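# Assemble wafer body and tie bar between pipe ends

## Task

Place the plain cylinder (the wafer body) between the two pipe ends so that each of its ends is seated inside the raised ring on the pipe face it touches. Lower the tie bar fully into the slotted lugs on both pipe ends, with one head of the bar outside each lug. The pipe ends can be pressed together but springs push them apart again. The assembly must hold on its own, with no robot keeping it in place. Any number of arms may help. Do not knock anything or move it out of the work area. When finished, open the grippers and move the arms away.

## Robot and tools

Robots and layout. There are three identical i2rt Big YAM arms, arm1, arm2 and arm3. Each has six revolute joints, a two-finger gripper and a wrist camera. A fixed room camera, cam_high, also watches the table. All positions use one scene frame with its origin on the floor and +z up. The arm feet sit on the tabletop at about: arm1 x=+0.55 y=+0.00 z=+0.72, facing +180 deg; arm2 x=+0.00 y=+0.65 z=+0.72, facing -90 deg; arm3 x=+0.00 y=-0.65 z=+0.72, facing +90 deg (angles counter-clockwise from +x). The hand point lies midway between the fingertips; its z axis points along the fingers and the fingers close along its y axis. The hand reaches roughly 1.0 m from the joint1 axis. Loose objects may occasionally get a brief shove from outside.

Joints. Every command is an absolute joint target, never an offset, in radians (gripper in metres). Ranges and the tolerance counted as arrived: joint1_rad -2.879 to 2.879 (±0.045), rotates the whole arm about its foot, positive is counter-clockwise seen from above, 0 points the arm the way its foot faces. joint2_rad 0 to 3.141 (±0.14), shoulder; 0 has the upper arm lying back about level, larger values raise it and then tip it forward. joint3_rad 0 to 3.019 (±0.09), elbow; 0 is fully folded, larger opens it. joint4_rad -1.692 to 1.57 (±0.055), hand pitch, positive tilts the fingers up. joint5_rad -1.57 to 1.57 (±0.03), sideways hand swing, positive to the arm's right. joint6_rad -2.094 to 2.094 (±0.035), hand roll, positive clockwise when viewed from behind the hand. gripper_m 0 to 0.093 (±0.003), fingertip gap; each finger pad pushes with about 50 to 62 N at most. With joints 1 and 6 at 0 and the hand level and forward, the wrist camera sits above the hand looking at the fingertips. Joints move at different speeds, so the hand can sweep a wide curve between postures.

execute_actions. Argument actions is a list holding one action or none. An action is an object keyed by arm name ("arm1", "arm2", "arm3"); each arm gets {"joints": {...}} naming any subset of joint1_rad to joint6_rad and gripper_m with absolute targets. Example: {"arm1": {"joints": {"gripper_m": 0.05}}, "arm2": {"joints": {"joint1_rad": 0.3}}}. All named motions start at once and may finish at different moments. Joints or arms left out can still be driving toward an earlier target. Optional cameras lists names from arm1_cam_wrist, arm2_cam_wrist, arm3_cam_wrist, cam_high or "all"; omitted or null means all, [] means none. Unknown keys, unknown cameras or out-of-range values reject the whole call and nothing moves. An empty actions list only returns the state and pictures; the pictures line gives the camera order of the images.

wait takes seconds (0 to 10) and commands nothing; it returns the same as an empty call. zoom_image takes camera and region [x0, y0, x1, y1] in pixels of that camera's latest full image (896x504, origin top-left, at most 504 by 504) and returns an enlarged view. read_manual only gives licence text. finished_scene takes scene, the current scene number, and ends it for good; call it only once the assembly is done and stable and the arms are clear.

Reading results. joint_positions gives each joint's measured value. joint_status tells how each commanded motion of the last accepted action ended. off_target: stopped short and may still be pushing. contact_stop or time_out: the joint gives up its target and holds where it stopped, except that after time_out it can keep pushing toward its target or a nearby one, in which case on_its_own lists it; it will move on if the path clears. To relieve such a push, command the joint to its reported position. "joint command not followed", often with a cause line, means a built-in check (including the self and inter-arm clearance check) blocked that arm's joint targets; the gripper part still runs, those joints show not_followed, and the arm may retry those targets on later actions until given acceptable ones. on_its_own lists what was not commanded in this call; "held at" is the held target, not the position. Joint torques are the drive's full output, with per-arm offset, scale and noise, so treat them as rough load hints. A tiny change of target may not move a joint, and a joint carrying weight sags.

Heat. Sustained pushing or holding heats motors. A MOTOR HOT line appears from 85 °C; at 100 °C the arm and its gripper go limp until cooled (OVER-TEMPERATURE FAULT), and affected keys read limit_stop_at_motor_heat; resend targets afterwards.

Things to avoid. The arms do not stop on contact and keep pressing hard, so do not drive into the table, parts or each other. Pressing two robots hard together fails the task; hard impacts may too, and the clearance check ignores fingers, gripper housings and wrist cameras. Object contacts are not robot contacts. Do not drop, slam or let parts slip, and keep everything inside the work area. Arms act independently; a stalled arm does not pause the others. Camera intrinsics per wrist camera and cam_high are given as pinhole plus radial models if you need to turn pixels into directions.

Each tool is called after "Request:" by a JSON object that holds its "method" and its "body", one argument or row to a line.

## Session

Request:
{"method": "execute_actions", "body": {
  "actions": [
    {"arm1":{"joints":{"joint1_rad":0,"joint2_rad":1.387,"joint3_rad":1.484,"joint4_rad":-1.668,"joint5_rad":0,"joint6_rad":0,"gripper_m":0.093}},"arm2":{"joints":{"joint1_rad":0,"joint2_rad":0.854,"joint3_rad":0.55,"joint4_rad":-0.496,"joint5_rad":0,"joint6_rad":0}},"arm3":{"joints":{"joint1_rad":0,"joint2_rad":0.806,"joint3_rad":0.708,"joint4_rad":-0.702,"joint5_rad":0,"joint6_rad":0}}}
  ]
}}

Scene clock: 1.57 s.
Joint torques (N m, as the arm reports them, + toward a larger angle): arm1=[ -0.29 -14.16  11.9   -0.86   0.25   0.24] | arm2=[-0.18 -4.81  9.86  2.36  0.24 -0.12] | arm3=[-1.42 -5.61  9.62  2.49 -0.07 -0.3 ]
arm1.joint_positions: joint1_rad=+0.015 joint2_rad=+1.399 joint3_rad=+1.466 joint4_rad=-1.656 joint5_rad=-0.003 joint6_rad=-0.012 gripper_m=+0.093
arm1.joint_status: all done
arm1.hand: x=+0.1500 y=-0.0138 z=+1.0909 quat_wxyz=(-0.010, -0.999, -0.029, -0.008) (m; scene frame)
arm2.joint_positions: joint1_rad=-0.006 joint2_rad=+0.867 joint3_rad=+0.549 joint4_rad=-0.522 joint5_rad=-0.003 joint6_rad=+0.015 gripper_m=+0.095
arm2.joint_status: all done
arm2.hand: x=-0.0187 y=+0.2931 z=+0.9694 quat_wxyz=(-0.245, -0.683, -0.640, +0.252) (m; scene frame)
arm3.joint_positions: joint1_rad=+0.005 joint2_rad=+0.810 joint3_rad=+0.705 joint4_rad=-0.725 joint5_rad=+0.002 joint6_rad=+0.014 gripper_m=+0.094
arm3.joint_status: all done
arm3.hand: x=-0.0191 y=-0.2913 z=+0.9706 quat_wxyz=(-0.245, +0.674, -0.648, -0.257) (m; scene frame)
pictures: arm1_cam_wrist, arm2_cam_wrist, arm3_cam_wrist, cam_high
Images, in order (width x height): arm1_cam_wrist 896x504, arm2_cam_wrist 896x504, arm3_cam_wrist 896x504, cam_high 896x504.

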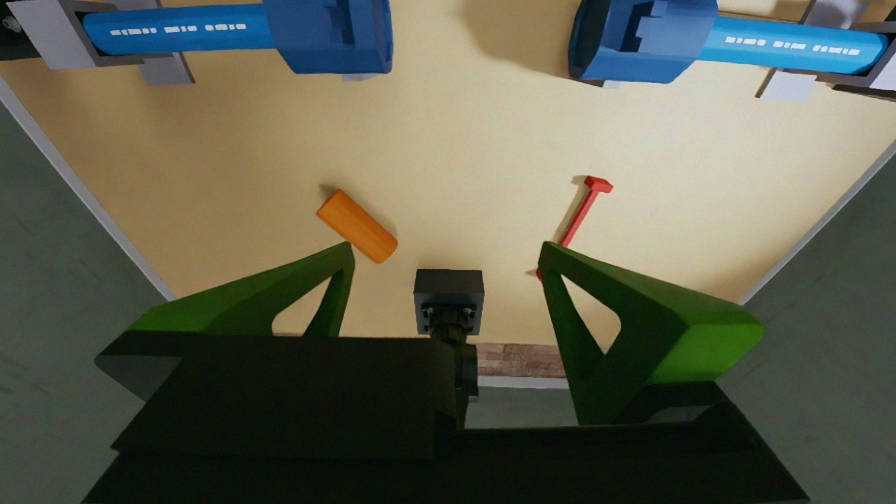

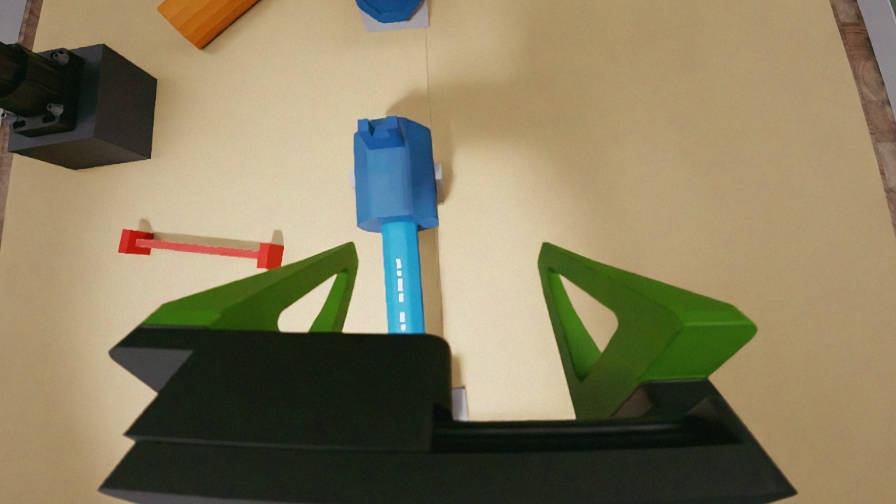

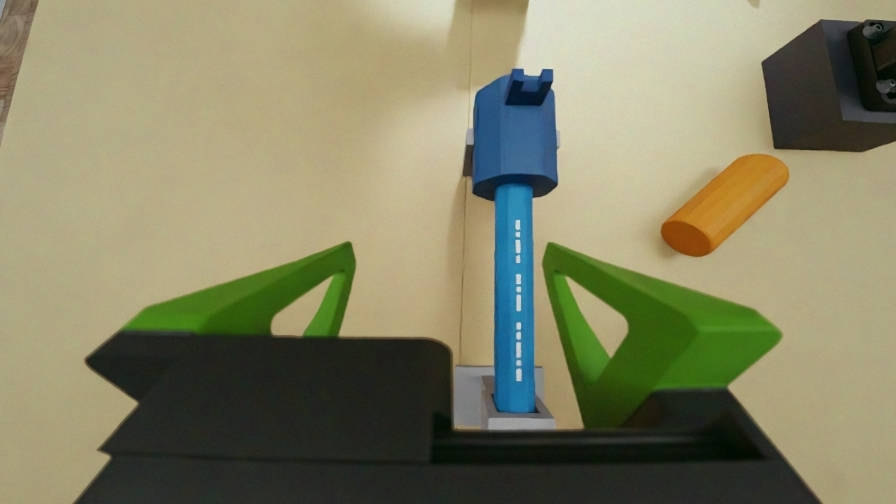

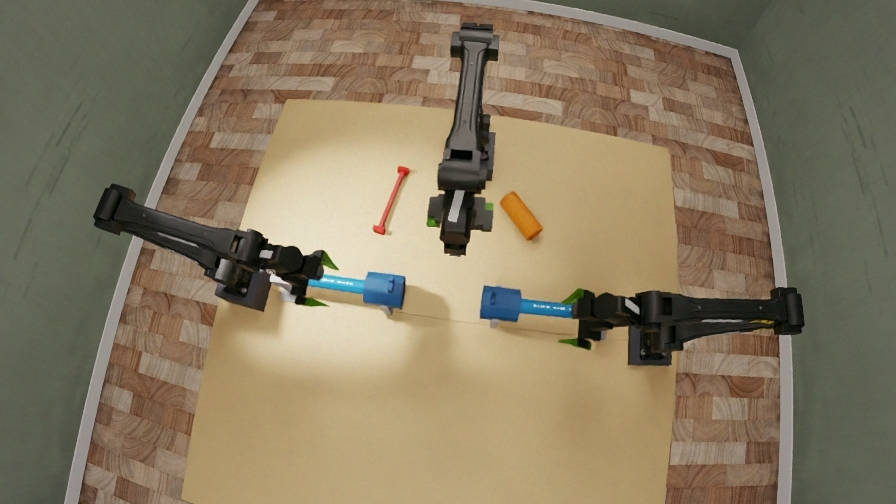

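Request:
{"method": "execute_actions", "body": {
  "actions": [
    {"arm1":{"joints":{"joint1_rad":0.685,"joint2_rad":1.115,"joint3_rad":0.629,"joint4_rad":-1.08,"joint6_rad":-0.02}},"arm2":{"joints":{"joint1_rad":-0.53,"joint5_rad":-1.1,"joint6_rad":1.57,"joint4_rad":1.47,"joint3_rad":0.6,"joint2_rad":1.3}},"arm3":{"joints":{"joint1_rad":-0.205,"joint5_rad":-0.1,"joint6_rad":-0.17,"joint2_rad":0.95,"joint3_rad":0.6,"joint4_rad":-0.43,"gripper_m":0.062}}}
  ],
  "cameras": ["arm1_cam_wrist","arm3_cam_wrist"]
}}

Scene clock: 15.97 s.
Joint torques (N m, as the arm reports them, + toward a larger angle): arm1=[ 2.29 -7.34  9.76  0.46  0.16  0.04] | arm2=[-1.23 -8.36 10.44  1.83  0.36  0.09] | arm3=[-1.29 -7.38 10.03  2.47 -0.17 -0.3 ]
arm1.joint_positions: joint1_rad=+0.675 joint2_rad=+1.124 joint3_rad=+0.620 joint4_rad=-1.095 joint5_rad=+0.000 joint6_rad=-0.012 gripper_m=+0.093
arm1.joint_status: all done
arm1.hand: x=+0.3619 y=-0.1589 z=+0.8689 quat_wxyz=(-0.003, -0.936, -0.351, -0.010) (m; scene frame)
arm2.joint_positions: joint1_rad=-0.526 joint2_rad=+1.302 joint3_rad=+0.561 joint4_rad=+1.446 joint5_rad=-1.097 joint6_rad=+1.555 gripper_m=+0.095
arm2.joint_status: all done
arm2.hand: x=-0.0807 y=+0.2397 z=+1.1624 quat_wxyz=(-0.802, -0.479, -0.356, +0.013) (m; scene frame)
arm3.joint_positions: joint1_rad=-0.201 joint2_rad=+0.957 joint3_rad=+0.585 joint4_rad=-0.453 joint5_rad=-0.097 joint6_rad=-0.155 gripper_m=+0.062
arm3.joint_status: all done
arm3.hand: x=+0.0417 y=-0.2685 z=+0.9008 quat_wxyz=(-0.264, +0.673, -0.646, -0.244) (m; scene frame)
pictures: arm1_cam_wrist, arm3_cam_wrist
Images, in order (width x height): arm1_cam_wrist 896x504, arm3_cam_wrist 896x504.

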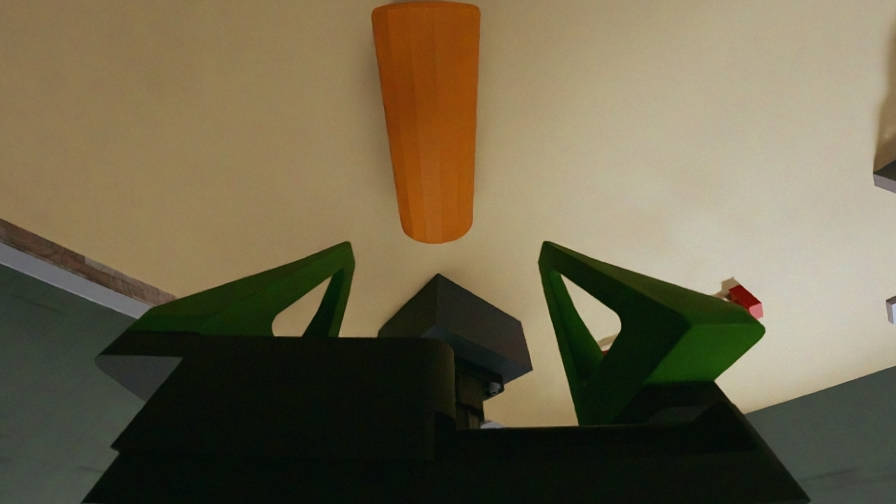

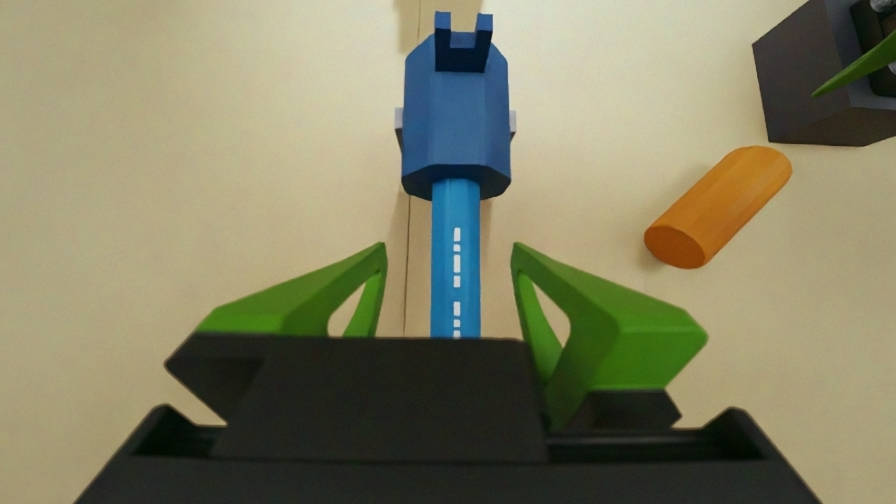

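Request:
{"method": "execute_actions", "body": {
  "actions": [
    {"arm1":{"joints":{"joint1_rad":0.733,"joint2_rad":1.408,"joint3_rad":0.478,"joint4_rad":-0.615,"joint6_rad":0.035}},"arm2":{"joints":{"joint3_rad":0.78,"joint2_rad":2.215}},"arm3":{"joints":{"joint1_rad":-0.222,"joint2_rad":1.212,"joint3_rad":0.535,"joint4_rad":-0.10}}}
  ]
}}

Scene clock: 23.13 s.
Joint torques (N m, as the arm reports them, + toward a larger angle): arm1=[ 1.7  -8.5   7.46  0.44  0.16  0.21] | arm2=[ -1.11 -15.75   3.77   2.03   0.1    0.05] | arm3=[ -2.1  -10.15   7.91   2.5   -0.15  -0.29]
arm1.joint_positions: joint1_rad=+0.722 joint2_rad=+1.412 joint3_rad=+0.463 joint4_rad=-0.629 joint5_rad=+0.000 joint6_rad=+0.023 gripper_m=+0.093
arm1.joint_status: all done
arm1.hand: x=+0.3677 y=-0.1710 z=+0.7569 quat_wxyz=(-0.006, -0.934, -0.357, +0.000) (m; scene frame)
arm2.joint_positions: joint1_rad=-0.526 joint2_rad=+2.202 joint3_rad=+0.771 joint4_rad=+1.455 joint5_rad=-1.099 joint6_rad=+1.557 gripper_m=+0.095
arm2.joint_status: all done
arm2.hand: x=-0.1454 y=+0.1420 z=+0.8279 quat_wxyz=(-0.686, -0.680, -0.194, -0.175) (m; scene frame)
arm3.joint_positions: joint1_rad=-0.211 joint2_rad=+1.220 joint3_rad=+0.530 joint4_rad=-0.123 joint5_rad=-0.097 joint6_rad=-0.155 gripper_m=+0.062
arm3.joint_status: all done
arm3.hand: x=+0.0520 y=-0.2333 z=+0.8283 quat_wxyz=(-0.270, +0.669, -0.648, -0.246) (m; scene frame)
pictures: arm1_cam_wrist, arm2_cam_wrist, arm3_cam_wrist, cam_high
Images, in order (width x height): arm1_cam_wrist 896x504, arm2_cam_wrist 896x504, arm3_cam_wrist 896x504, cam_high 896x504.

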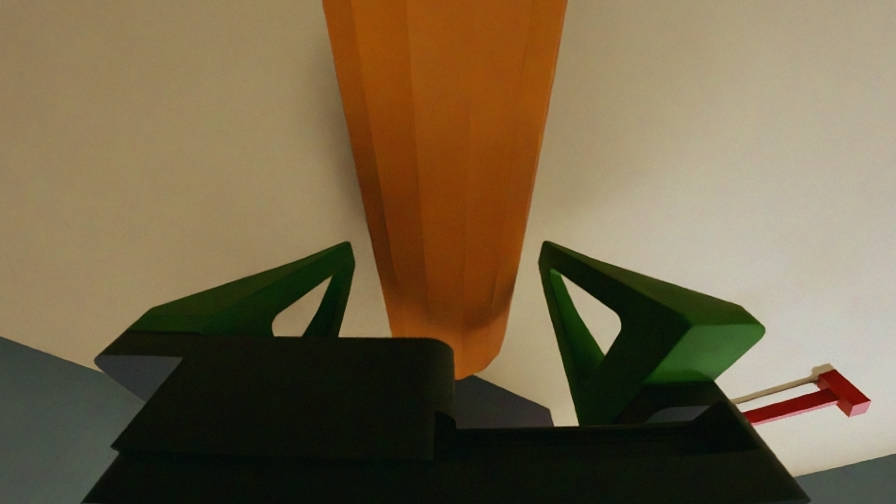

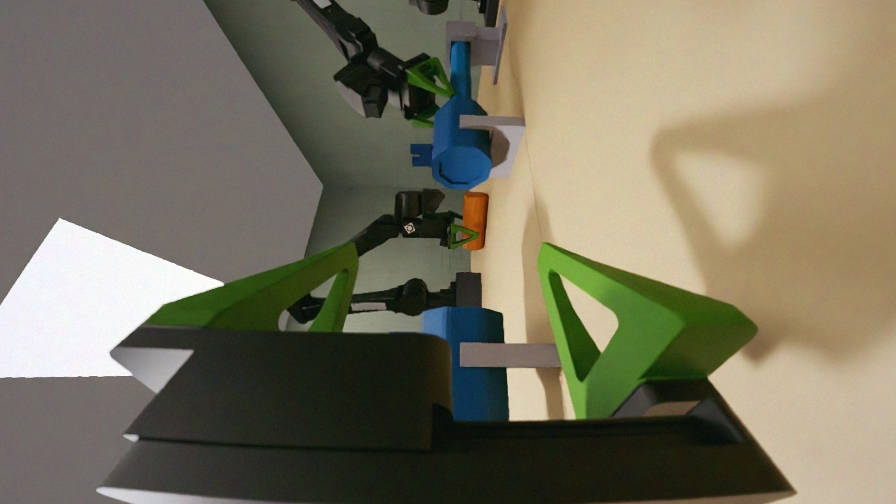

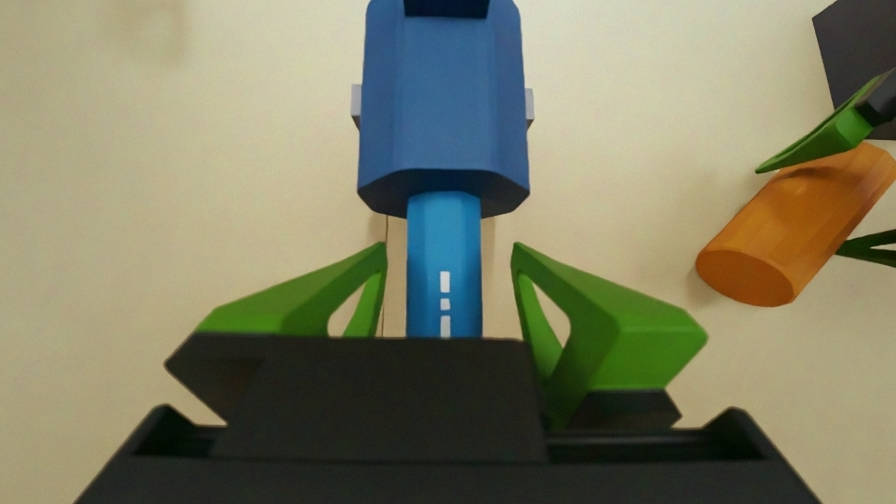

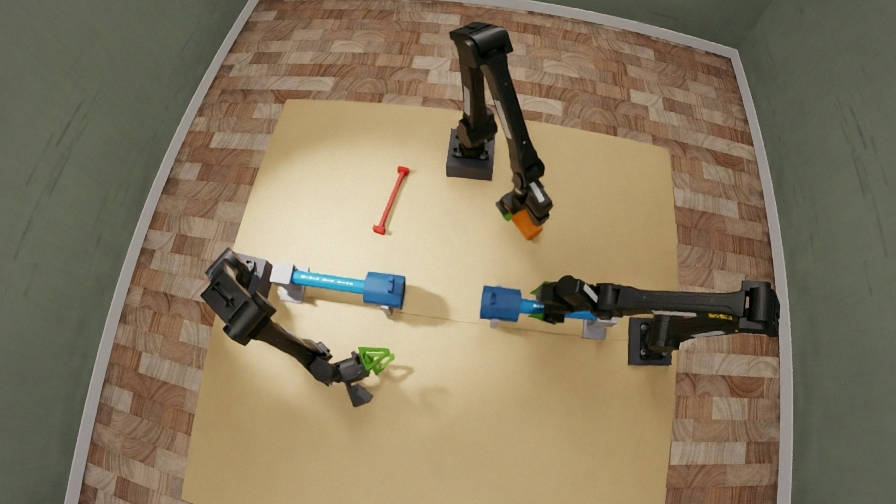

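Request:
{"method": "execute_actions", "body": {
  "actions": [
    {"arm1":{"joints":{"gripper_m":0.05}}}
  ],
  "cameras": []
}}

Request:
{"method": "execute_actions", "body": {
  "actions": [
    {"arm1":{"joints":{"joint2_rad":1.115,"joint3_rad":0.68,"joint4_rad":-1.09}}}
  ],
  "cameras": []
}}

Request:
{"method": "execute_actions", "body": {
  "actions": [
    {"arm1":{"joints":{"joint1_rad":-0.101,"joint6_rad":-1.686,"joint5_rad":0.017,"joint2_rad":1.25,"joint3_rad":0.82,"joint4_rad":-1.08}}}
  ],
  "cameras": ["cam_high"]
}}

Request:
{"method": "execute_actions", "body": {
  "actions": [
    {"arm1":{"joints":{"joint2_rad":1.80,"joint3_rad":1.315,"joint4_rad":-0.97}}}
  ],
  "cameras": ["cam_high","arm2_cam_wrist"]
}}

Scene clock: 34.37 s.
Joint torques (N m, as the arm reports them, + toward a larger angle): arm1=[ 1.74 -8.75  7.51  0.47  0.07  0.23] | arm2=[ -1.27 -15.85   3.78   2.05   0.1    0.05] | arm3=[ -2.02 -10.06   7.92   2.48  -0.15  -0.3 ]
arm1.joint_positions: joint1_rad=+0.722 joint2_rad=+1.412 joint3_rad=+0.463 joint4_rad=-0.628 joint5_rad=+0.000 joint6_rad=+0.024 gripper_m=+0.063
arm1.joint_status: gripper_m off_target (ended at +0.063, target +0.050)
arm1.hand: x=+0.3675 y=-0.1712 z=+0.7569 quat_wxyz=(-0.006, -0.934, -0.357, +0.000) (m; scene frame)
arm2.joint_positions: joint1_rad=-0.526 joint2_rad=+2.202 joint3_rad=+0.771 joint4_rad=+1.455 joint5_rad=-1.099 joint6_rad=+1.557 gripper_m=+0.095
arm2.joint_status: not commanded
arm2.hand: x=-0.1454 y=+0.1420 z=+0.8279 quat_wxyz=(-0.686, -0.680, -0.194, -0.175) (m; scene frame)
arm3.joint_positions: joint1_rad=-0.211 joint2_rad=+1.220 joint3_rad=+0.530 joint4_rad=-0.123 joint5_rad=-0.097 joint6_rad=-0.155 gripper_m=+0.062
arm3.joint_status: not commanded
arm3.hand: x=+0.0520 y=-0.2333 z=+0.8283 quat_wxyz=(-0.270, +0.669, -0.648, -0.246) (m; scene frame)
pictures: none
No camera images: the call's "cameras" was empty. Leave "cameras" out to get every camera's image.

Scene clock: 35.53 s.
Joint torques (N m, as the arm reports them, + toward a larger angle): arm1=[ 1.69 -6.49 11.31 -0.65  0.1   0.22] | arm2=[ -1.27 -15.84   3.77   2.06   0.1    0.05] | arm3=[ -2.05 -10.14   7.91   2.5   -0.15  -0.3 ]
arm1.joint_positions: joint1_rad=+0.722 joint2_rad=+1.115 joint3_rad=+0.658 joint4_rad=-1.079 joint5_rad=+0.000 joint6_rad=+0.024 gripper_m=+0.063
arm1.joint_status: all done
arm1.hand: x=+0.3547 y=-0.1813 z=+0.8846 quat_wxyz=(-0.014, -0.934, -0.356, +0.020) (m; scene frame)
arm2.joint_positions: joint1_rad=-0.526 joint2_rad=+2.202 joint3_rad=+0.771 joint4_rad=+1.455 joint5_rad=-1.099 joint6_rad=+1.557 gripper_m=+0.095
arm2.joint_status: not commanded
arm2.hand: x=-0.1454 y=+0.1420 z=+0.8279 quat_wxyz=(-0.686, -0.680, -0.194, -0.175) (m; scene frame)
arm3.joint_positions: joint1_rad=-0.211 joint2_rad=+1.220 joint3_rad=+0.530 joint4_rad=-0.123 joint5_rad=-0.097 joint6_rad=-0.155 gripper_m=+0.062
arm3.joint_status: not commanded
arm3.hand: x=+0.0520 y=-0.2333 z=+0.8283 quat_wxyz=(-0.270, +0.669, -0.648, -0.246) (m; scene frame)
pictures: none
No camera images: the call's "cameras" was empty. Leave "cameras" out to get every camera's image.

Scene clock: 37.77 s.
Joint torques (N m, as the arm reports them, + toward a larger angle): arm1=[  0.92 -10.14  13.05  -0.3   -0.01  -0.01] | arm2=[ -1.27 -15.83   3.78   2.05   0.1    0.05] | arm3=[ -2.06 -10.09   7.94   2.49  -0.15  -0.3 ]
arm1.joint_positions: joint1_rad=-0.092 joint2_rad=+1.264 joint3_rad=+0.775 joint4_rad=-1.079 joint5_rad=+0.018 joint6_rad=-1.673 gripper_m=+0.063
arm1.joint_status: all done
arm1.hand: x=+0.2409 y=+0.0238 z=+0.8819 quat_wxyz=(+0.002, -0.692, -0.722, +0.000) (m; scene frame)
arm2.joint_positions: joint1_rad=-0.526 joint2_rad=+2.202 joint3_rad=+0.771 joint4_rad=+1.455 joint5_rad=-1.099 joint6_rad=+1.557 gripper_m=+0.095
arm2.joint_status: not commanded
arm2.hand: x=-0.1454 y=+0.1420 z=+0.8279 quat_wxyz=(-0.686, -0.680, -0.194, -0.175) (m; scene frame)
arm3.joint_positions: joint1_rad=-0.211 joint2_rad=+1.220 joint3_rad=+0.530 joint4_rad=-0.123 joint5_rad=-0.097 joint6_rad=-0.155 gripper_m=+0.062
arm3.joint_status: not commanded
arm3.hand: x=+0.0520 y=-0.2333 z=+0.8283 quat_wxyz=(-0.270, +0.669, -0.648, -0.246) (m; scene frame)
pictures: cam_high
Images, in order (width x height): cam_high 896x504.

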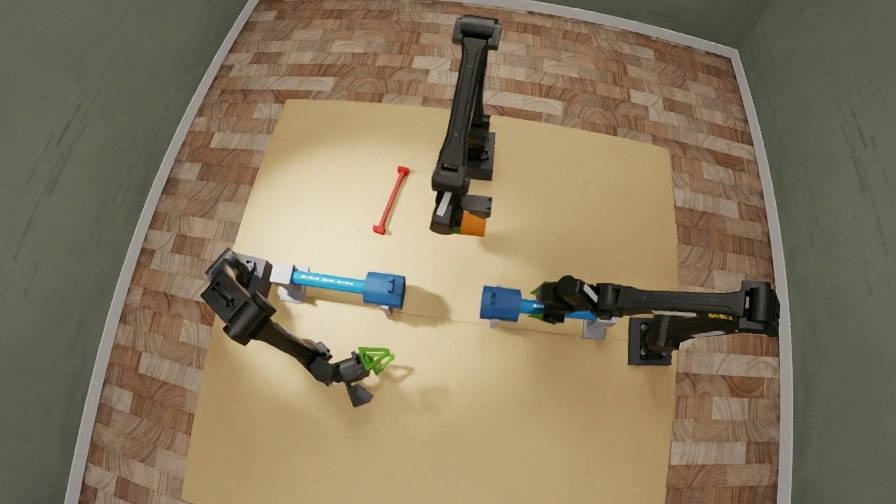

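Scene clock: 39.10 s.
Joint torques (N m, as the arm reports them, + toward a larger angle): arm1=[  0.73 -20.56  13.74  -0.01  -0.02   0.05] | arm2=[ -1.28 -15.83   3.77   2.05   0.1    0.05] | arm3=[ -2.03 -10.11   7.91   2.48  -0.15  -0.29]
arm1.joint_positions: joint1_rad=-0.092 joint2_rad=+1.823 joint3_rad=+1.258 joint4_rad=-0.974 joint5_rad=+0.018 joint6_rad=-1.676 gripper_m=+0.063
arm1.joint_status: all done
arm1.hand: x=+0.0388 y=+0.0351 z=+0.8249 quat_wxyz=(+0.013, -0.691, -0.722, +0.010) (m; scene frame)
arm2.joint_positions: joint1_rad=-0.526 joint2_rad=+2.202 joint3_rad=+0.771 joint4_rad=+1.455 joint5_rad=-1.099 joint6_rad=+1.557 gripper_m=+0.095
arm2.joint_status: not commanded
arm2.hand: x=-0.1454 y=+0.1420 z=+0.8279 quat_wxyz=(-0.686, -0.680, -0.194, -0.175) (m; scene frame)
arm3.joint_positions: joint1_rad=-0.211 joint2_rad=+1.220 joint3_rad=+0.530 joint4_rad=-0.123 joint5_rad=-0.097 joint6_rad=-0.155 gripper_m=+0.062
arm3.joint_status: not commanded
arm3.hand: x=+0.0520 y=-0.2333 z=+0.8283 quat_wxyz=(-0.270, +0.669, -0.648, -0.246) (m; scene frame)
pictures: arm2_cam_wrist, cam_high
Images, in order (width x height): arm2_cam_wrist 896x504, cam_high 896x504.

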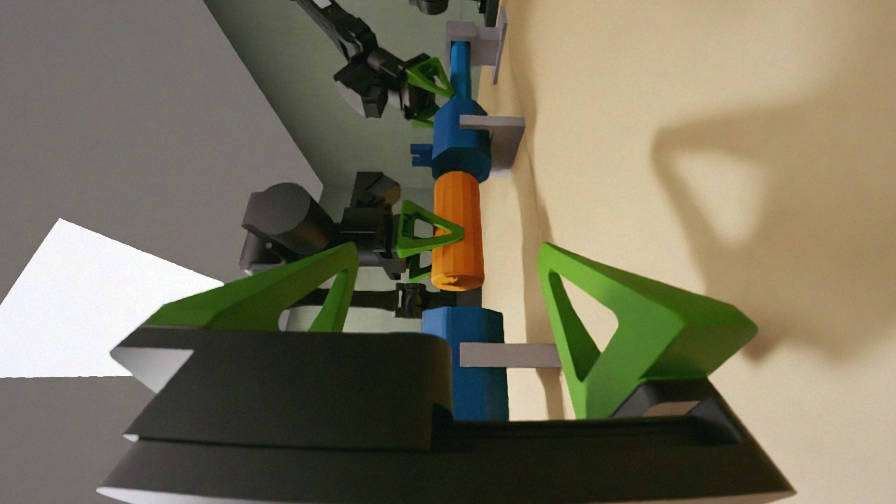

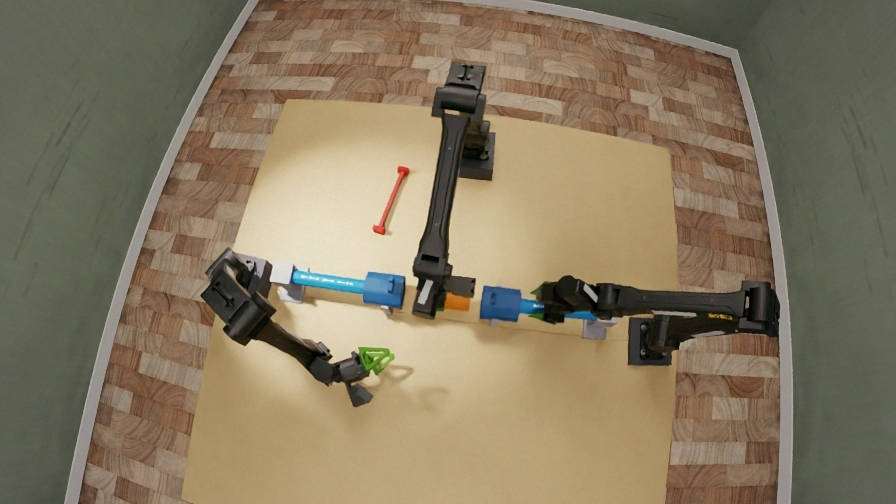

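Request:
{"method": "execute_actions", "body": {
  "actions": [
    {"arm1":{"joints":{"joint2_rad":1.831,"joint3_rad":1.30,"joint1_rad":-0.113}},"arm3":{"joints":{"joint1_rad":-0.17,"joint2_rad":1.39,"joint3_rad":0.695,"joint4_rad":-0.05}}}
  ]
}}

Request:
{"method": "zoom_image", "body": {
  "camera": "arm2_cam_wrist",
  "region": [390, 140, 540, 335]
}}

Scene clock: 43.60 s.
Joint torques (N m, as the arm reports them, + toward a larger angle): arm1=[  0.47 -19.38  12.35   0.09  -0.01   0.  ] | arm2=[ -1.29 -15.85   3.78   2.06   0.1    0.05] | arm3=[ -0.05 -10.52  10.96   2.64  -0.16  -0.3 ]
arm1.joint_positions: joint1_rad=-0.099 joint2_rad=+1.835 joint3_rad=+1.258 joint4_rad=-0.974 joint5_rad=+0.018 joint6_rad=-1.676 gripper_m=+0.063
arm1.joint_status: all done
arm1.hand: x=+0.0403 y=+0.0385 z=+0.8192 quat_wxyz=(+0.008, -0.694, -0.720, +0.006) (m; scene frame)
arm2.joint_positions: joint1_rad=-0.526 joint2_rad=+2.202 joint3_rad=+0.771 joint4_rad=+1.455 joint5_rad=-1.099 joint6_rad=+1.557 gripper_m=+0.095
arm2.joint_status: not commanded
arm2.hand: x=-0.1454 y=+0.1420 z=+0.8279 quat_wxyz=(-0.686, -0.680, -0.194, -0.175) (m; scene frame)
arm3.joint_positions: joint1_rad=-0.180 joint2_rad=+1.373 joint3_rad=+0.647 joint4_rad=-0.077 joint5_rad=-0.097 joint6_rad=-0.155 gripper_m=+0.062
arm3.joint_status: all done
arm3.hand: x=+0.0461 y=-0.1809 z=+0.8248 quat_wxyz=(-0.270, +0.677, -0.636, -0.253) (m; scene frame)
pictures: arm1_cam_wrist, arm2_cam_wrist, arm3_cam_wrist, cam_high
Images, in order (width x height): arm1_cam_wrist 896x504, arm2_cam_wrist 896x504, arm3_cam_wrist 896x504, cam_high 896x504.

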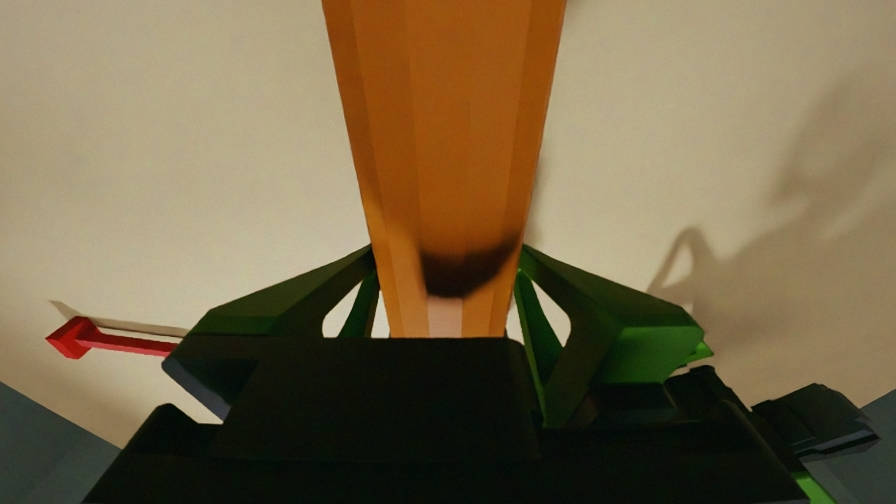

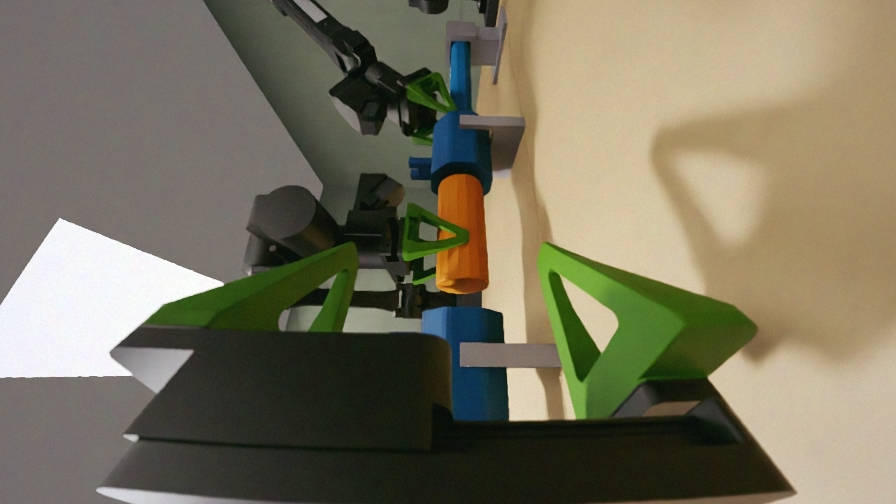

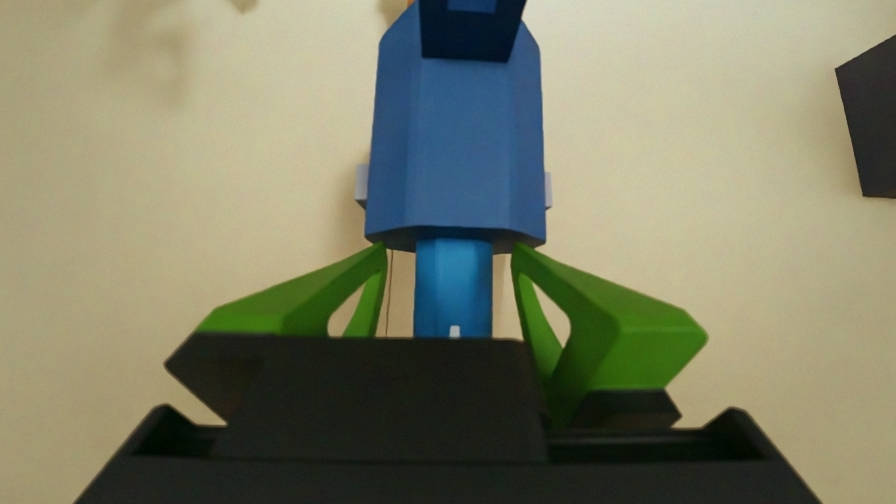

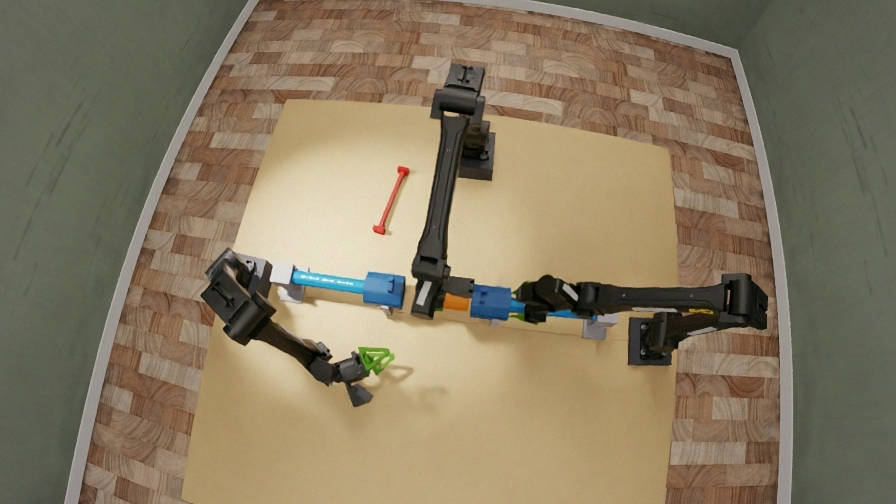

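Region (390, 140, 540, 335) of arm2_cam_wrist's 896x504 image, scaled by 2.585, with more detail than that image has; it fills the left 388 columns of this view, and the rest is white.

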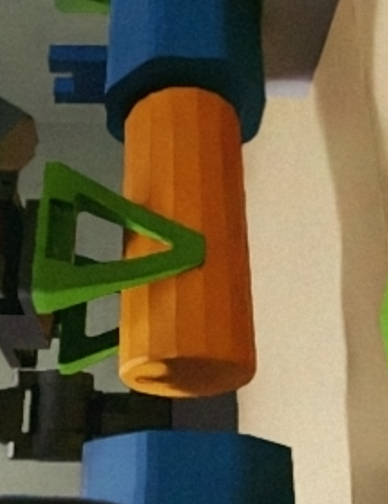

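Request:
{"method": "execute_actions", "body": {
  "actions": [
    {"arm1":{"joints":{"joint5_rad":0.03,"joint2_rad":1.82,"joint1_rad":-0.095}},"arm3":{"joints":{"joint2_rad":1.44,"joint3_rad":0.75,"joint4_rad":-0.035}}}
  ],
  "cameras": ["arm1_cam_wrist","arm2_cam_wrist"]
}}

Request:
{"method": "zoom_image", "body": {
  "camera": "arm2_cam_wrist",
  "region": [410, 140, 510, 240]
}}

Scene clock: 49.40 s.
Joint torques (N m, as the arm reports them, + toward a larger angle): arm1=[  1.41 -19.84  12.26   0.     0.13   0.02] | arm2=[ -1.27 -15.8    3.79   2.06   0.1    0.05] | arm3=[-0.25 -9.62 12.61  3.28 -0.1  -0.3 ]
arm1.joint_positions: joint1_rad=-0.099 joint2_rad=+1.835 joint3_rad=+1.258 joint4_rad=-0.974 joint5_rad=+0.027 joint6_rad=-1.676 gripper_m=+0.063
arm1.joint_status: all done
arm1.hand: x=+0.0404 y=+0.0401 z=+0.8192 quat_wxyz=(+0.011, -0.694, -0.720, +0.002) (m; scene frame)
arm2.joint_positions: joint1_rad=-0.526 joint2_rad=+2.202 joint3_rad=+0.771 joint4_rad=+1.455 joint5_rad=-1.099 joint6_rad=+1.557 gripper_m=+0.095
arm2.joint_status: not commanded
arm2.hand: x=-0.1454 y=+0.1420 z=+0.8279 quat_wxyz=(-0.686, -0.680, -0.194, -0.175) (m; scene frame)
arm3.joint_positions: joint1_rad=-0.178 joint2_rad=+1.406 joint3_rad=+0.680 joint4_rad=-0.077 joint5_rad=-0.098 joint6_rad=-0.155 gripper_m=+0.062
arm3.joint_status: all done
arm3.hand: x=+0.0464 y=-0.1680 z=+0.8246 quat_wxyz=(-0.270, +0.678, -0.635, -0.254) (m; scene frame)
pictures: arm1_cam_wrist, arm2_cam_wrist
Images, in order (width x height): arm1_cam_wrist 896x504, arm2_cam_wrist 896x504.

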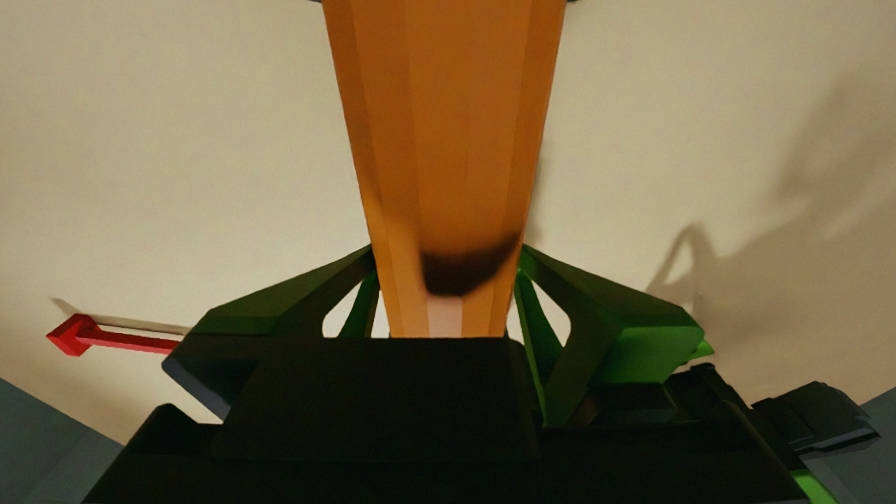

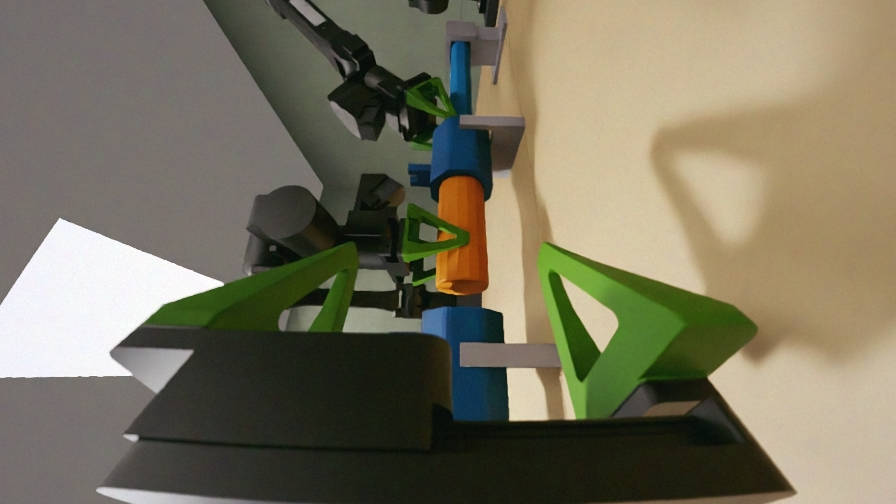

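Region (410, 140, 510, 240) of arm2_cam_wrist's 896x504 image, scaled by 5.040, with more detail than that image has.

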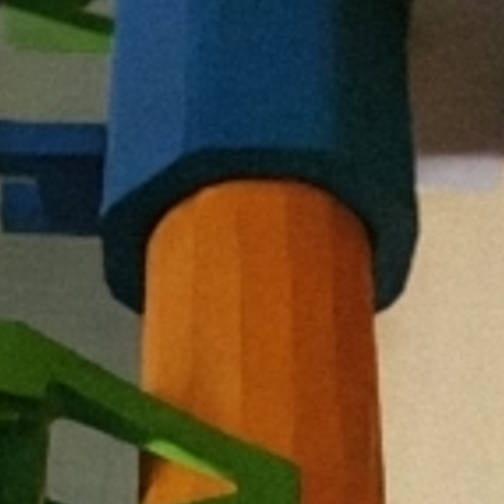

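Request:
{"method": "execute_actions", "body": {
  "actions": [
    {"arm2":{"joints":{"joint2_rad":1.1,"joint3_rad":0.5,"joint5_rad":0.07,"joint6_rad":0.07,"joint4_rad":0.3,"gripper_m":0.062}}}
  ],
  "cameras": []
}}

Request:
{"method": "execute_actions", "body": {
  "actions": [
    {"arm2":{"joints":{"joint1_rad":0.17,"joint2_rad":0.95,"joint3_rad":0.43,"joint4_rad":-0.12}}}
  ],
  "cameras": ["arm2_cam_wrist"]
}}

Request:
{"method": "zoom_image", "body": {
  "camera": "arm2_cam_wrist",
  "region": [380, 80, 520, 290]
}}

Scene clock: 56.70 s.
Joint torques (N m, as the arm reports them, + toward a larger angle): arm1=[  2.04 -19.77  12.37   0.03   0.16   0.05] | arm2=[-1.23 -7.12  9.07  1.15  0.25 -0.12] | arm3=[-0.21 -9.6  12.62  3.31 -0.11 -0.29]
arm1.joint_positions: joint1_rad=-0.099 joint2_rad=+1.835 joint3_rad=+1.258 joint4_rad=-0.974 joint5_rad=+0.027 joint6_rad=-1.676 gripper_m=+0.063
arm1.joint_status: not commanded
arm1.hand: x=+0.0404 y=+0.0401 z=+0.8192 quat_wxyz=(+0.011, -0.694, -0.720, +0.002) (m; scene frame)
arm2.joint_positions: joint1_rad=-0.526 joint2_rad=+1.105 joint3_rad=+0.500 joint4_rad=+0.321 joint5_rad=+0.067 joint6_rad=+0.085 gripper_m=+0.062
arm2.joint_status: all done
arm2.hand: x=-0.2608 y=+0.2653 z=+1.0213 quat_wxyz=(-0.282, -0.729, -0.337, +0.525) (m; scene frame)
arm3.joint_positions: joint1_rad=-0.178 joint2_rad=+1.406 joint3_rad=+0.680 joint4_rad=-0.077 joint5_rad=-0.098 joint6_rad=-0.155 gripper_m=+0.062
arm3.joint_status: not commanded
arm3.hand: x=+0.0464 y=-0.1680 z=+0.8246 quat_wxyz=(-0.270, +0.678, -0.635, -0.254) (m; scene frame)
pictures: none
No camera images: the call's "cameras" was empty. Leave "cameras" out to get every camera's image.

Scene clock: 58.00 s.
Joint torques (N m, as the arm reports them, + toward a larger angle): arm1=[  1.84 -19.78  12.34  -0.04   0.11   0.03] | arm2=[-0.19 -4.11  9.61  1.    0.18 -0.12] | arm3=[-0.24 -9.62 12.59  3.28 -0.11 -0.3 ]
arm1.joint_positions: joint1_rad=-0.099 joint2_rad=+1.835 joint3_rad=+1.258 joint4_rad=-0.974 joint5_rad=+0.027 joint6_rad=-1.676 gripper_m=+0.063
arm1.joint_status: not commanded
arm1.hand: x=+0.0404 y=+0.0401 z=+0.8192 quat_wxyz=(+0.011, -0.694, -0.720, +0.002) (m; scene frame)
arm2.joint_positions: joint1_rad=+0.164 joint2_rad=+0.948 joint3_rad=+0.426 joint4_rad=-0.100 joint5_rad=+0.070 joint6_rad=+0.084 gripper_m=+0.062
arm2.joint_status: all done
arm2.hand: x=+0.0329 y=+0.2629 z=+0.9524 quat_wxyz=(-0.331, -0.632, -0.630, +0.308) (m; scene frame)
arm3.joint_positions: joint1_rad=-0.178 joint2_rad=+1.406 joint3_rad=+0.680 joint4_rad=-0.077 joint5_rad=-0.098 joint6_rad=-0.155 gripper_m=+0.062
arm3.joint_status: not commanded
arm3.hand: x=+0.0464 y=-0.1680 z=+0.8246 quat_wxyz=(-0.270, +0.678, -0.635, -0.254) (m; scene frame)
pictures: arm2_cam_wrist
Images, in order (width x height): arm2_cam_wrist 896x504.

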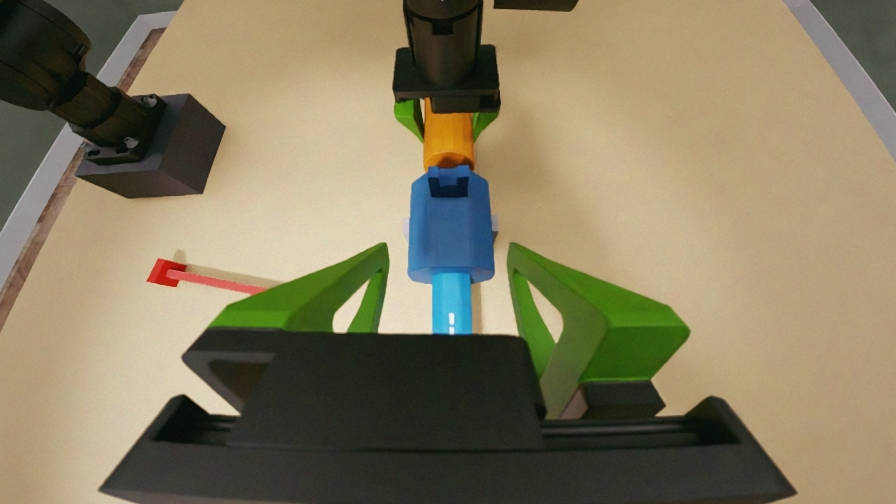

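Region (380, 80, 520, 290) of arm2_cam_wrist's 896x504 image, scaled by 2.400, with more detail than that image has.

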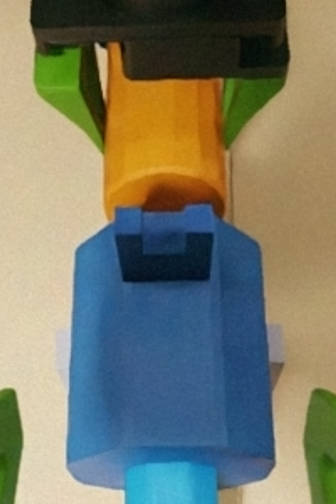

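Request:
{"method": "execute_actions", "body": {
  "actions": [
    {"arm1":{"joints":{"joint4_rad":-0.955}},"arm2":{"joints":{"joint2_rad":1.335,"joint3_rad":0.37,"joint4_rad":0.185}}}
  ],
  "cameras": []
}}

Request:
{"method": "execute_actions", "body": {
  "actions": [
    {"arm2":{"joints":{"joint1_rad":0.148,"joint2_rad":1.49,"joint3_rad":0.56,"joint4_rad":0.2}}}
  ],
  "cameras": []
}}

Request:
{"method": "execute_actions", "body": {
  "actions": [
    {"arm2":{"joints":{"joint2_rad":1.545,"joint3_rad":0.605,"joint4_rad":0.215}},"arm3":{"joints":{"joint2_rad":1.455,"joint3_rad":0.76}}}
  ],
  "cameras": ["arm2_cam_wrist","cam_high"]
}}

Scene clock: 65.83 s.
Joint torques (N m, as the arm reports them, + toward a larger angle): arm1=[  1.16 -19.26  12.18   0.54   0.1    0.02] | arm2=[-0.19 -6.69  6.74  2.41  0.19 -0.11] | arm3=[-0.21 -9.58 12.61  3.3  -0.11 -0.3 ]
arm1.joint_positions: joint1_rad=-0.099 joint2_rad=+1.835 joint3_rad=+1.258 joint4_rad=-0.969 joint5_rad=+0.027 joint6_rad=-1.676 gripper_m=+0.063
arm1.joint_status: all done
arm1.hand: x=+0.0392 y=+0.0402 z=+0.8192 quat_wxyz=(+0.013, -0.694, -0.720, +0.004) (m; scene frame)
arm2.joint_positions: joint1_rad=+0.164 joint2_rad=+1.327 joint3_rad=+0.370 joint4_rad=+0.158 joint5_rad=+0.070 joint6_rad=+0.084 gripper_m=+0.062
arm2.joint_status: all done
arm2.hand: x=+0.0332 y=+0.2633 z=+0.8344 quat_wxyz=(-0.268, -0.655, -0.658, +0.258) (m; scene frame)
arm3.joint_positions: joint1_rad=-0.178 joint2_rad=+1.406 joint3_rad=+0.680 joint4_rad=-0.077 joint5_rad=-0.098 joint6_rad=-0.155 gripper_m=+0.062
arm3.joint_status: not commanded
arm3.hand: x=+0.0464 y=-0.1680 z=+0.8246 quat_wxyz=(-0.270, +0.678, -0.635, -0.254) (m; scene frame)
pictures: none
No camera images: the call's "cameras" was empty. Leave "cameras" out to get every camera's image.

Scene clock: 66.63 s.
Joint torques (N m, as the arm reports them, + toward a larger angle): arm1=[  1.4  -19.77  12.34   0.44   0.13   0.02] | arm2=[-1.71 -9.11 11.18  2.43  0.19 -0.04] | arm3=[-0.25 -9.59 12.61  3.29 -0.11 -0.3 ]
arm1.joint_positions: joint1_rad=-0.099 joint2_rad=+1.835 joint3_rad=+1.258 joint4_rad=-0.969 joint5_rad=+0.027 joint6_rad=-1.676 gripper_m=+0.063
arm1.joint_status: not commanded
arm1.hand: x=+0.0392 y=+0.0402 z=+0.8192 quat_wxyz=(+0.013, -0.694, -0.720, +0.004) (m; scene frame)
arm2.joint_positions: joint1_rad=+0.157 joint2_rad=+1.481 joint3_rad=+0.494 joint4_rad=+0.172 joint5_rad=+0.070 joint6_rad=+0.076 gripper_m=+0.062
arm2.joint_status: all done
arm2.hand: x=+0.0360 y=+0.2164 z=+0.8244 quat_wxyz=(-0.260, -0.656, -0.661, +0.256) (m; scene frame)
arm3.joint_positions: joint1_rad=-0.178 joint2_rad=+1.406 joint3_rad=+0.680 joint4_rad=-0.077 joint5_rad=-0.098 joint6_rad=-0.155 gripper_m=+0.062
arm3.joint_status: not commanded
arm3.hand: x=+0.0464 y=-0.1680 z=+0.8246 quat_wxyz=(-0.270, +0.678, -0.635, -0.254) (m; scene frame)
pictures: none
No camera images: the call's "cameras" was empty. Leave "cameras" out to get every camera's image.

Scene clock: 68.33 s.
Joint torques (N m, as the arm reports them, + toward a larger angle): arm1=[  0.94 -19.74  12.37   0.49   0.07   0.03] | arm2=[-1.59 -6.65 13.06  2.93  0.25 -0.01] | arm3=[-0.27 -8.76 13.11  3.29 -0.11 -0.3 ]
arm1.joint_positions: joint1_rad=-0.099 joint2_rad=+1.835 joint3_rad=+1.258 joint4_rad=-0.969 joint5_rad=+0.029 joint6_rad=-1.676 gripper_m=+0.063
arm1.joint_status: not commanded
arm1.hand: x=+0.0392 y=+0.0402 z=+0.8193 quat_wxyz=(+0.013, -0.694, -0.720, +0.003) (m; scene frame)
arm2.joint_positions: joint1_rad=+0.156 joint2_rad=+1.502 joint3_rad=+0.513 joint4_rad=+0.172 joint5_rad=+0.068 joint6_rad=+0.073 gripper_m=+0.062
arm2.joint_status: joint3_rad time_out (moved +0.019 of +0.111); the others done
arm2.on_its_own: joint3_rad reads +0.513 and still pushes toward +0.605 since a time_out
arm2.hand: x=+0.0366 y=+0.2096 z=+0.8225 quat_wxyz=(-0.259, -0.655, -0.662, +0.255) (m; scene frame)
arm3.joint_positions: joint1_rad=-0.177 joint2_rad=+1.410 joint3_rad=+0.684 joint4_rad=-0.077 joint5_rad=-0.098 joint6_rad=-0.155 gripper_m=+0.062
arm3.joint_status: all done
arm3.hand: x=+0.0464 y=-0.1665 z=+0.8247 quat_wxyz=(-0.270, +0.678, -0.635, -0.254) (m; scene frame)
pictures: arm2_cam_wrist, cam_high
Images, in order (width x height): arm2_cam_wrist 896x504, cam_high 896x504.

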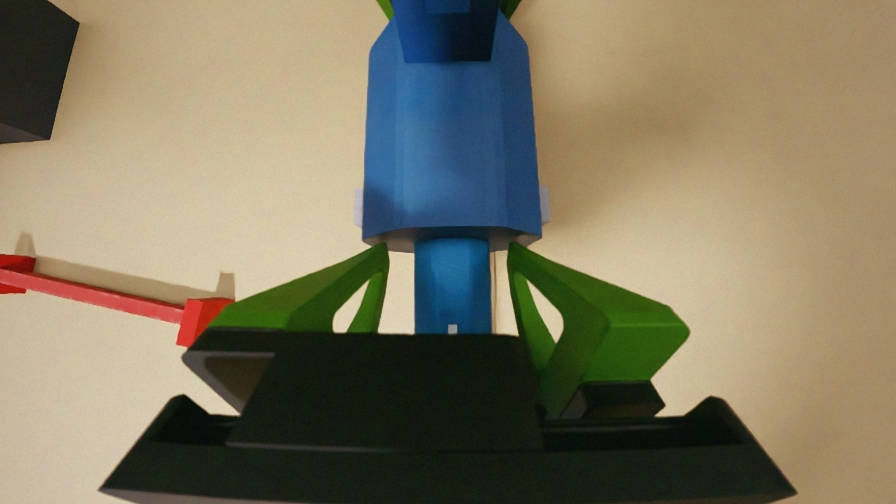

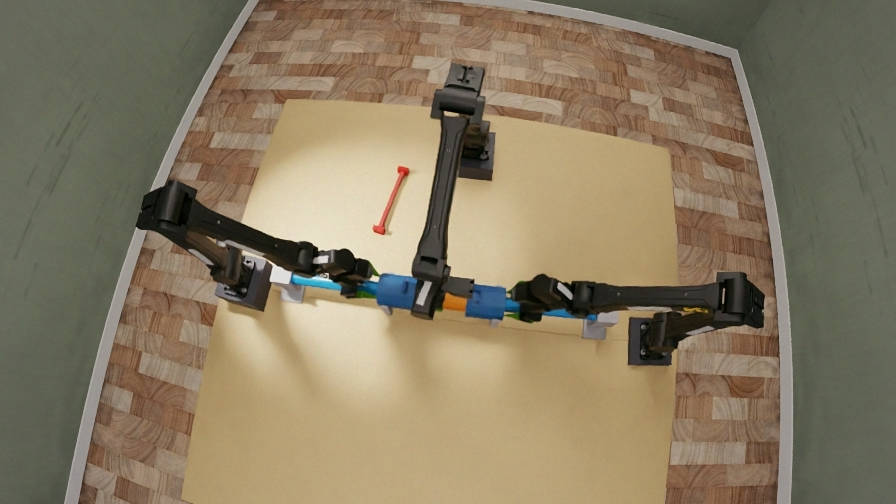

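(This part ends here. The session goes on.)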